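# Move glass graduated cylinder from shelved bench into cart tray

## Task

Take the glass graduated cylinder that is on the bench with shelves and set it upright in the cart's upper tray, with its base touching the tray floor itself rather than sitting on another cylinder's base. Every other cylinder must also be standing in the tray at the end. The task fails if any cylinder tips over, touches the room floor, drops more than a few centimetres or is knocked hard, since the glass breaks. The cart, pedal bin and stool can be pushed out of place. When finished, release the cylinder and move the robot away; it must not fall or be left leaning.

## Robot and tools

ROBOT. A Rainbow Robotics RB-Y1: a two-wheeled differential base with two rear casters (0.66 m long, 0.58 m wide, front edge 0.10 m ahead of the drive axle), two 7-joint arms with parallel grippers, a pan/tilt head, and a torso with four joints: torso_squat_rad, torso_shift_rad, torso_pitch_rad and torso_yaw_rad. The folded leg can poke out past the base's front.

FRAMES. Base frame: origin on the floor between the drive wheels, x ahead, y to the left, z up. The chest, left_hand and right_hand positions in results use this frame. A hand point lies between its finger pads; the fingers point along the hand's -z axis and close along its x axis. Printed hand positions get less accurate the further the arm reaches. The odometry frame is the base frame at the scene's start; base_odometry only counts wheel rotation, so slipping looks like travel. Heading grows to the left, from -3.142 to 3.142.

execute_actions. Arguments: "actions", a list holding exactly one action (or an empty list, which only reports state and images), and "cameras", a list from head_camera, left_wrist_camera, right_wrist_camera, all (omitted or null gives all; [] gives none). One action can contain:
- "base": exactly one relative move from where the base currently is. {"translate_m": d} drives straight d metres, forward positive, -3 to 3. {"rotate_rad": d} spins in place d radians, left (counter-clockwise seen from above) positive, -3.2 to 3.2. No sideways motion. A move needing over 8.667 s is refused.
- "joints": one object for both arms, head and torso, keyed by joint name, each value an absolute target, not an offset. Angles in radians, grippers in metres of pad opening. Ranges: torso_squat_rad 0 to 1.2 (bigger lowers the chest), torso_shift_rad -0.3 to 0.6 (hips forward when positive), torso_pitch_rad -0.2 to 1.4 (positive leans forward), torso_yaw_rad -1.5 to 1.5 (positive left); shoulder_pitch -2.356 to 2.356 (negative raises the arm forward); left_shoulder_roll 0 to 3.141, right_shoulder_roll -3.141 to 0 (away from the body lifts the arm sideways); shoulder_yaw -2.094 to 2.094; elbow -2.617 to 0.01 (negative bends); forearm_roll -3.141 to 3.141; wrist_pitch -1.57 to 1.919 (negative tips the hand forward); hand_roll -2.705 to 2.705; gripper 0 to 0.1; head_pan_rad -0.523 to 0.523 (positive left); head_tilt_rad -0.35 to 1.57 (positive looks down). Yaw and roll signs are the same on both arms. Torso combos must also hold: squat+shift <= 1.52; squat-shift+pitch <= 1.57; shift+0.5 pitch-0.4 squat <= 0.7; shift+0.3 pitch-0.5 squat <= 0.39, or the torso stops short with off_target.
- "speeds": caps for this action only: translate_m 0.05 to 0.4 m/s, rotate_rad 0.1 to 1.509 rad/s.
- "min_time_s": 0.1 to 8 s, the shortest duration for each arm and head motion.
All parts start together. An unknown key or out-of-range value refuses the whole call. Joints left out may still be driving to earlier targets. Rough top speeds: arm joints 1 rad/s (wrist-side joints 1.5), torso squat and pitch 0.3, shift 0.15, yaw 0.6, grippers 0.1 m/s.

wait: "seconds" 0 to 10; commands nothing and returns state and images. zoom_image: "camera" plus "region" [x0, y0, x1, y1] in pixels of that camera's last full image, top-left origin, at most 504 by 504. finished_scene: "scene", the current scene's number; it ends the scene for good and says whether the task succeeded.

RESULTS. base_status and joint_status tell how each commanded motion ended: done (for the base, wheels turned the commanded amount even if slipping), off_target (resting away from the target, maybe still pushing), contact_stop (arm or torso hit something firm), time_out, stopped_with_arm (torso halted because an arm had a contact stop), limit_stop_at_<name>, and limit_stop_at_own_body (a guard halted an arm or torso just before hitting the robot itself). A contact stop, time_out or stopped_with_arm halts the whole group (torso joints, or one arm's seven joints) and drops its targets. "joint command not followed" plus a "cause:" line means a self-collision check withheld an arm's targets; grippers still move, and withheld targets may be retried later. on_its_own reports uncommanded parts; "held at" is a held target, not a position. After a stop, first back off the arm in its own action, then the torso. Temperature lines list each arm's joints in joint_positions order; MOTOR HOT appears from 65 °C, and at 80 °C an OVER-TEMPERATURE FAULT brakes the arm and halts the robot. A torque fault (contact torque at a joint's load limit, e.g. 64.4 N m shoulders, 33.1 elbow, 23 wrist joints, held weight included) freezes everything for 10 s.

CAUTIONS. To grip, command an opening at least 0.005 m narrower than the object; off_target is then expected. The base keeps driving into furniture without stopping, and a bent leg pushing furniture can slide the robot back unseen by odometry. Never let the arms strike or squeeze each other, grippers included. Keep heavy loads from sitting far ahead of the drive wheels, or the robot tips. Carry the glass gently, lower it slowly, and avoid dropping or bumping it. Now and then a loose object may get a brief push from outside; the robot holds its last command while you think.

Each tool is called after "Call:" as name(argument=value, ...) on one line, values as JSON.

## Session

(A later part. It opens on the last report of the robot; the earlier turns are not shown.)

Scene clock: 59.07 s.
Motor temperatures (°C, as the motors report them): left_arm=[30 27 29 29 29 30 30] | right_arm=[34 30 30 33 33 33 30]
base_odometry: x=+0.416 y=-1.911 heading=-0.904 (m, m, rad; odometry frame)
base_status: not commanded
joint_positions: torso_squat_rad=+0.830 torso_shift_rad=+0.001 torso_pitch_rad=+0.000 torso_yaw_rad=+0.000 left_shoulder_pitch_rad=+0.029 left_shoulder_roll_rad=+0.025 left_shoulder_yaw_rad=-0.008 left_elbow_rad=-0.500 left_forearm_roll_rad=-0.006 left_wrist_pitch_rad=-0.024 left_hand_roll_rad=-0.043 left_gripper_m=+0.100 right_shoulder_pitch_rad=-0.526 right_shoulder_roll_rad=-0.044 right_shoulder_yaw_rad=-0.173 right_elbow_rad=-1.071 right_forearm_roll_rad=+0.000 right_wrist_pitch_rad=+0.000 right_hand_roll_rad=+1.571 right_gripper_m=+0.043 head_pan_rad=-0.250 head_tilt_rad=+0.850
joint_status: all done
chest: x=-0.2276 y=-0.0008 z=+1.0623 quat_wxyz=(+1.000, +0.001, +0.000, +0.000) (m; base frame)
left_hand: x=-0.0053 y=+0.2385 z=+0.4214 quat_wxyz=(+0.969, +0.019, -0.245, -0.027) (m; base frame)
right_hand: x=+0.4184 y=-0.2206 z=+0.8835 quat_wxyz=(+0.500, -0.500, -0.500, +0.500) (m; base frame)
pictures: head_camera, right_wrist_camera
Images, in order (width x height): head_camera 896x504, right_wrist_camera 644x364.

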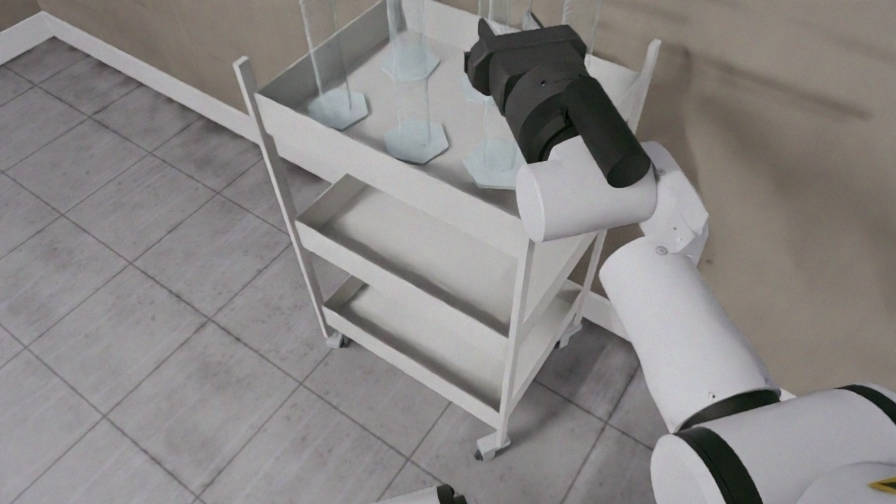

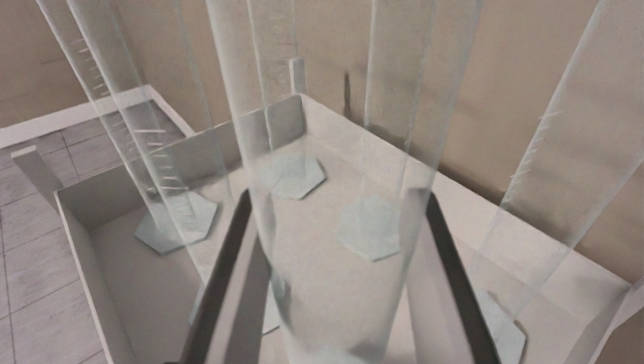

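Call:
execute_actions(actions=[{"joints":{"torso_squat_rad":0.86}}], cameras=["head_camera"])

Scene clock: 60.13 s.
Motor temperatures (°C, as the motors report them): left_arm=[30 27 29 29 29 30 30] | right_arm=[34 30 30 33 33 33 30]
base_odometry: x=+0.416 y=-1.911 heading=-0.904 (m, m, rad; odometry frame)
base_status: not commanded
joint_positions: torso_squat_rad=+0.860 torso_shift_rad=+0.001 torso_pitch_rad=+0.000 torso_yaw_rad=+0.000 left_shoulder_pitch_rad=+0.029 left_shoulder_roll_rad=+0.025 left_shoulder_yaw_rad=-0.008 left_elbow_rad=-0.500 left_forearm_roll_rad=-0.006 left_wrist_pitch_rad=-0.024 left_hand_roll_rad=-0.043 left_gripper_m=+0.100 right_shoulder_pitch_rad=-0.526 right_shoulder_roll_rad=-0.044 right_shoulder_yaw_rad=-0.173 right_elbow_rad=-1.071 right_forearm_roll_rad=+0.000 right_wrist_pitch_rad=+0.000 right_hand_roll_rad=+1.571 right_gripper_m=+0.043 head_pan_rad=-0.250 head_tilt_rad=+0.850
joint_status: all done
chest: x=-0.2276 y=-0.0007 z=+1.0466 quat_wxyz=(+1.000, +0.001, +0.000, +0.000) (m; base frame)
left_hand: x=-0.0053 y=+0.2385 z=+0.4057 quat_wxyz=(+0.969, +0.019, -0.245, -0.027) (m; base frame)
right_hand: x=+0.4184 y=-0.2206 z=+0.8677 quat_wxyz=(+0.500, -0.500, -0.500, +0.500) (m; base frame)
pictures: head_camera
Images, in order (width x height): head_camera 896x504.

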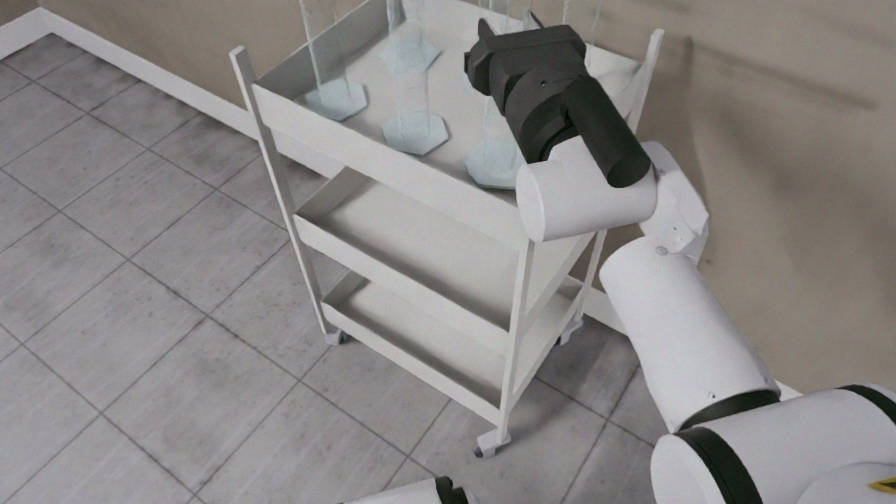

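Call:
execute_actions(actions=[{"joints":{"torso_squat_rad":0.876}}], cameras=["head_camera"])

Scene clock: 60.97 s.
Motor temperatures (°C, as the motors report them): left_arm=[30 27 29 29 29 30 30] | right_arm=[34 30 30 33 33 33 30]
base_odometry: x=+0.416 y=-1.911 heading=-0.904 (m, m, rad; odometry frame)
base_status: not commanded
joint_positions: torso_squat_rad=+0.876 torso_shift_rad=+0.001 torso_pitch_rad=+0.000 torso_yaw_rad=+0.000 left_shoulder_pitch_rad=+0.029 left_shoulder_roll_rad=+0.025 left_shoulder_yaw_rad=-0.008 left_elbow_rad=-0.500 left_forearm_roll_rad=-0.006 left_wrist_pitch_rad=-0.024 left_hand_roll_rad=-0.043 left_gripper_m=+0.100 right_shoulder_pitch_rad=-0.527 right_shoulder_roll_rad=-0.044 right_shoulder_yaw_rad=-0.173 right_elbow_rad=-1.072 right_forearm_roll_rad=+0.000 right_wrist_pitch_rad=+0.000 right_hand_roll_rad=+1.571 right_gripper_m=+0.043 head_pan_rad=-0.250 head_tilt_rad=+0.850
joint_status: all done
chest: x=-0.2277 y=-0.0007 z=+1.0381 quat_wxyz=(+1.000, +0.001, +0.000, +0.000) (m; base frame)
left_hand: x=-0.0053 y=+0.2385 z=+0.3972 quat_wxyz=(+0.969, +0.019, -0.246, -0.027) (m; base frame)
right_hand: x=+0.4185 y=-0.2204 z=+0.8601 quat_wxyz=(+0.500, -0.500, -0.501, +0.499) (m; base frame)
pictures: head_camera
Images, in order (width x height): head_camera 896x504.

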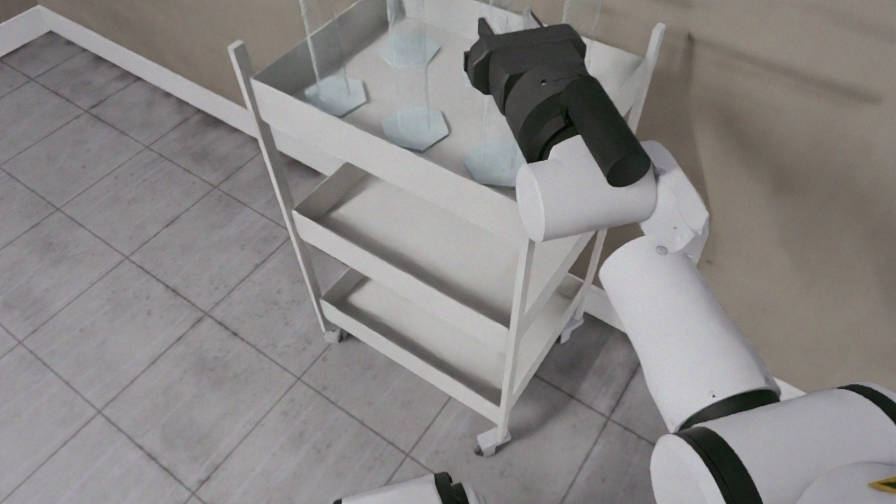

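Call:
execute_actions(actions=[{"joints":{"right_gripper_m":0.075,"head_tilt_rad":0.65}}], cameras=["head_camera","right_wrist_camera"])

Scene clock: 62.17 s.
Motor temperatures (°C, as the motors report them): left_arm=[30 27 29 29 29 30 30] | right_arm=[34 30 30 33 33 33 30]
base_odometry: x=+0.416 y=-1.911 heading=-0.904 (m, m, rad; odometry frame)
base_status: not commanded
joint_positions: torso_squat_rad=+0.876 torso_shift_rad=+0.001 torso_pitch_rad=+0.000 torso_yaw_rad=+0.000 left_shoulder_pitch_rad=+0.029 left_shoulder_roll_rad=+0.025 left_shoulder_yaw_rad=-0.008 left_elbow_rad=-0.500 left_forearm_roll_rad=-0.006 left_wrist_pitch_rad=-0.024 left_hand_roll_rad=-0.043 left_gripper_m=+0.100 right_shoulder_pitch_rad=-0.527 right_shoulder_roll_rad=-0.044 right_shoulder_yaw_rad=-0.173 right_elbow_rad=-1.071 right_forearm_roll_rad=+0.000 right_wrist_pitch_rad=+0.000 right_hand_roll_rad=+1.571 right_gripper_m=+0.075 head_pan_rad=-0.250 head_tilt_rad=+0.650
joint_status: all done
chest: x=-0.2276 y=-0.0007 z=+1.0381 quat_wxyz=(+1.000, +0.001, +0.000, +0.000) (m; base frame)
left_hand: x=-0.0053 y=+0.2385 z=+0.3972 quat_wxyz=(+0.969, +0.019, -0.246, -0.027) (m; base frame)
right_hand: x=+0.4185 y=-0.2204 z=+0.8599 quat_wxyz=(+0.500, -0.500, -0.501, +0.500) (m; base frame)
pictures: head_camera, right_wrist_camera
Images, in order (width x height): head_camera 896x504, right_wrist_camera 644x364.

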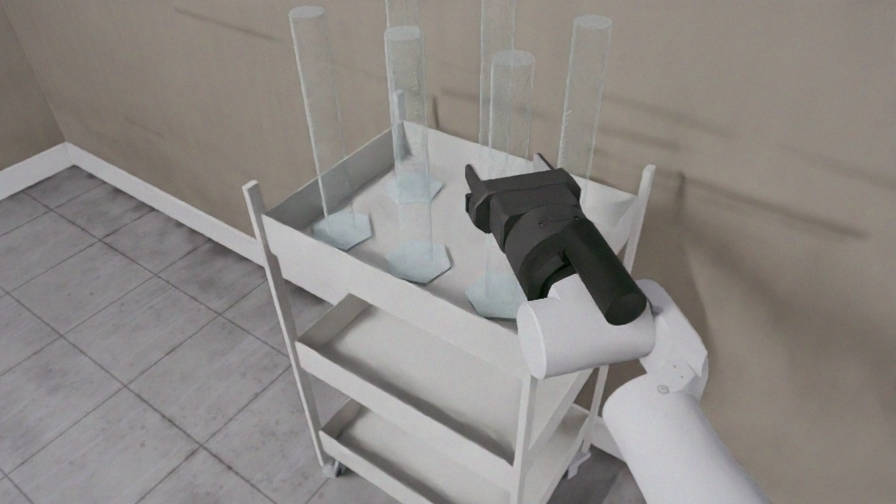

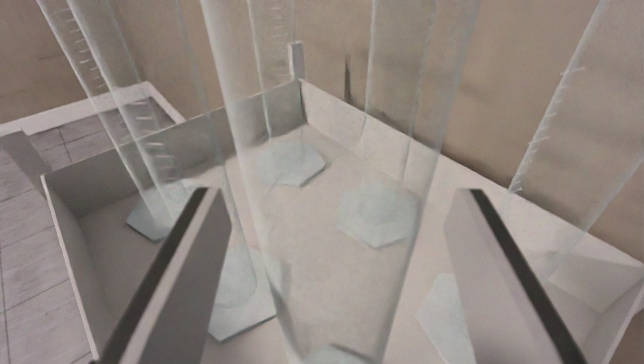

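Call:
execute_actions(actions=[{"base":{"translate_m":-0.5},"speeds":{"translate_m":0.3},"joints":{"head_tilt_rad":0.55,"head_pan_rad":-0.15,"torso_squat_rad":0.6}}], cameras=["head_camera","right_wrist_camera"])

Call:
zoom_image(camera="head_camera", region=[290, 0, 630, 280])

Scene clock: 65.90 s.
Motor temperatures (°C, as the motors report them): left_arm=[30 27 29 29 29 30 30] | right_arm=[34 30 30 33 33 33 30]
base_odometry: x=+0.107 y=-1.518 heading=-0.903 (m, m, rad; odometry frame)
base_status: done
joint_positions: torso_squat_rad=+0.600 torso_shift_rad=+0.001 torso_pitch_rad=+0.000 torso_yaw_rad=+0.000 left_shoulder_pitch_rad=+0.029 left_shoulder_roll_rad=+0.025 left_shoulder_yaw_rad=-0.008 left_elbow_rad=-0.500 left_forearm_roll_rad=-0.006 left_wrist_pitch_rad=-0.024 left_hand_roll_rad=-0.043 left_gripper_m=+0.100 right_shoulder_pitch_rad=-0.527 right_shoulder_roll_rad=-0.044 right_shoulder_yaw_rad=-0.173 right_elbow_rad=-1.071 right_forearm_roll_rad=+0.000 right_wrist_pitch_rad=+0.000 right_hand_roll_rad=+1.571 right_gripper_m=+0.075 head_pan_rad=-0.150 head_tilt_rad=+0.550
joint_status: all done
chest: x=-0.2275 y=-0.0008 z=+1.1677 quat_wxyz=(+1.000, +0.001, +0.000, +0.000) (m; base frame)
left_hand: x=-0.0053 y=+0.2385 z=+0.5267 quat_wxyz=(+0.969, +0.019, -0.245, -0.027) (m; base frame)
right_hand: x=+0.4186 y=-0.2206 z=+0.9891 quat_wxyz=(+0.500, -0.500, -0.500, +0.500) (m; base frame)
pictures: head_camera, right_wrist_camera
Images, in order (width x height): head_camera 896x504, right_wrist_camera 644x364.

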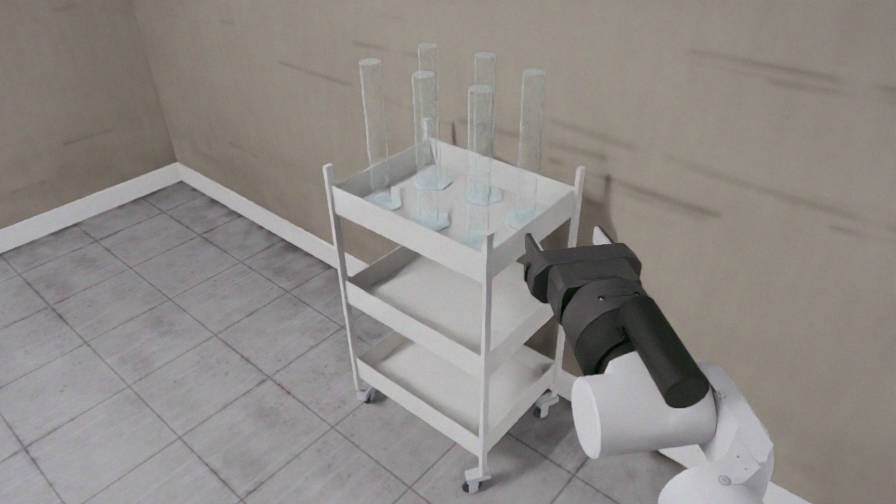

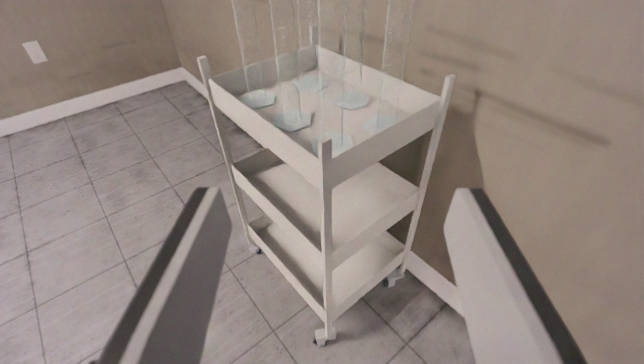

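Region (290, 0, 630, 280) of head_camera's 896x504 image, scaled by 1.482, with more detail than that image has; it fills the top 415 rows of this view, and the rest is white.

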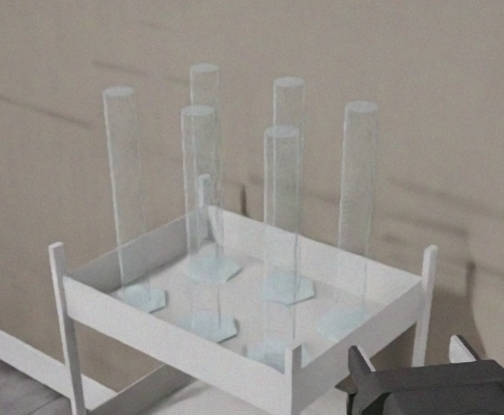

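All six cylinders are upright, and none of the feet overlap.

Call:
finished_scene(scene=2)

The scene is finished: the task was done.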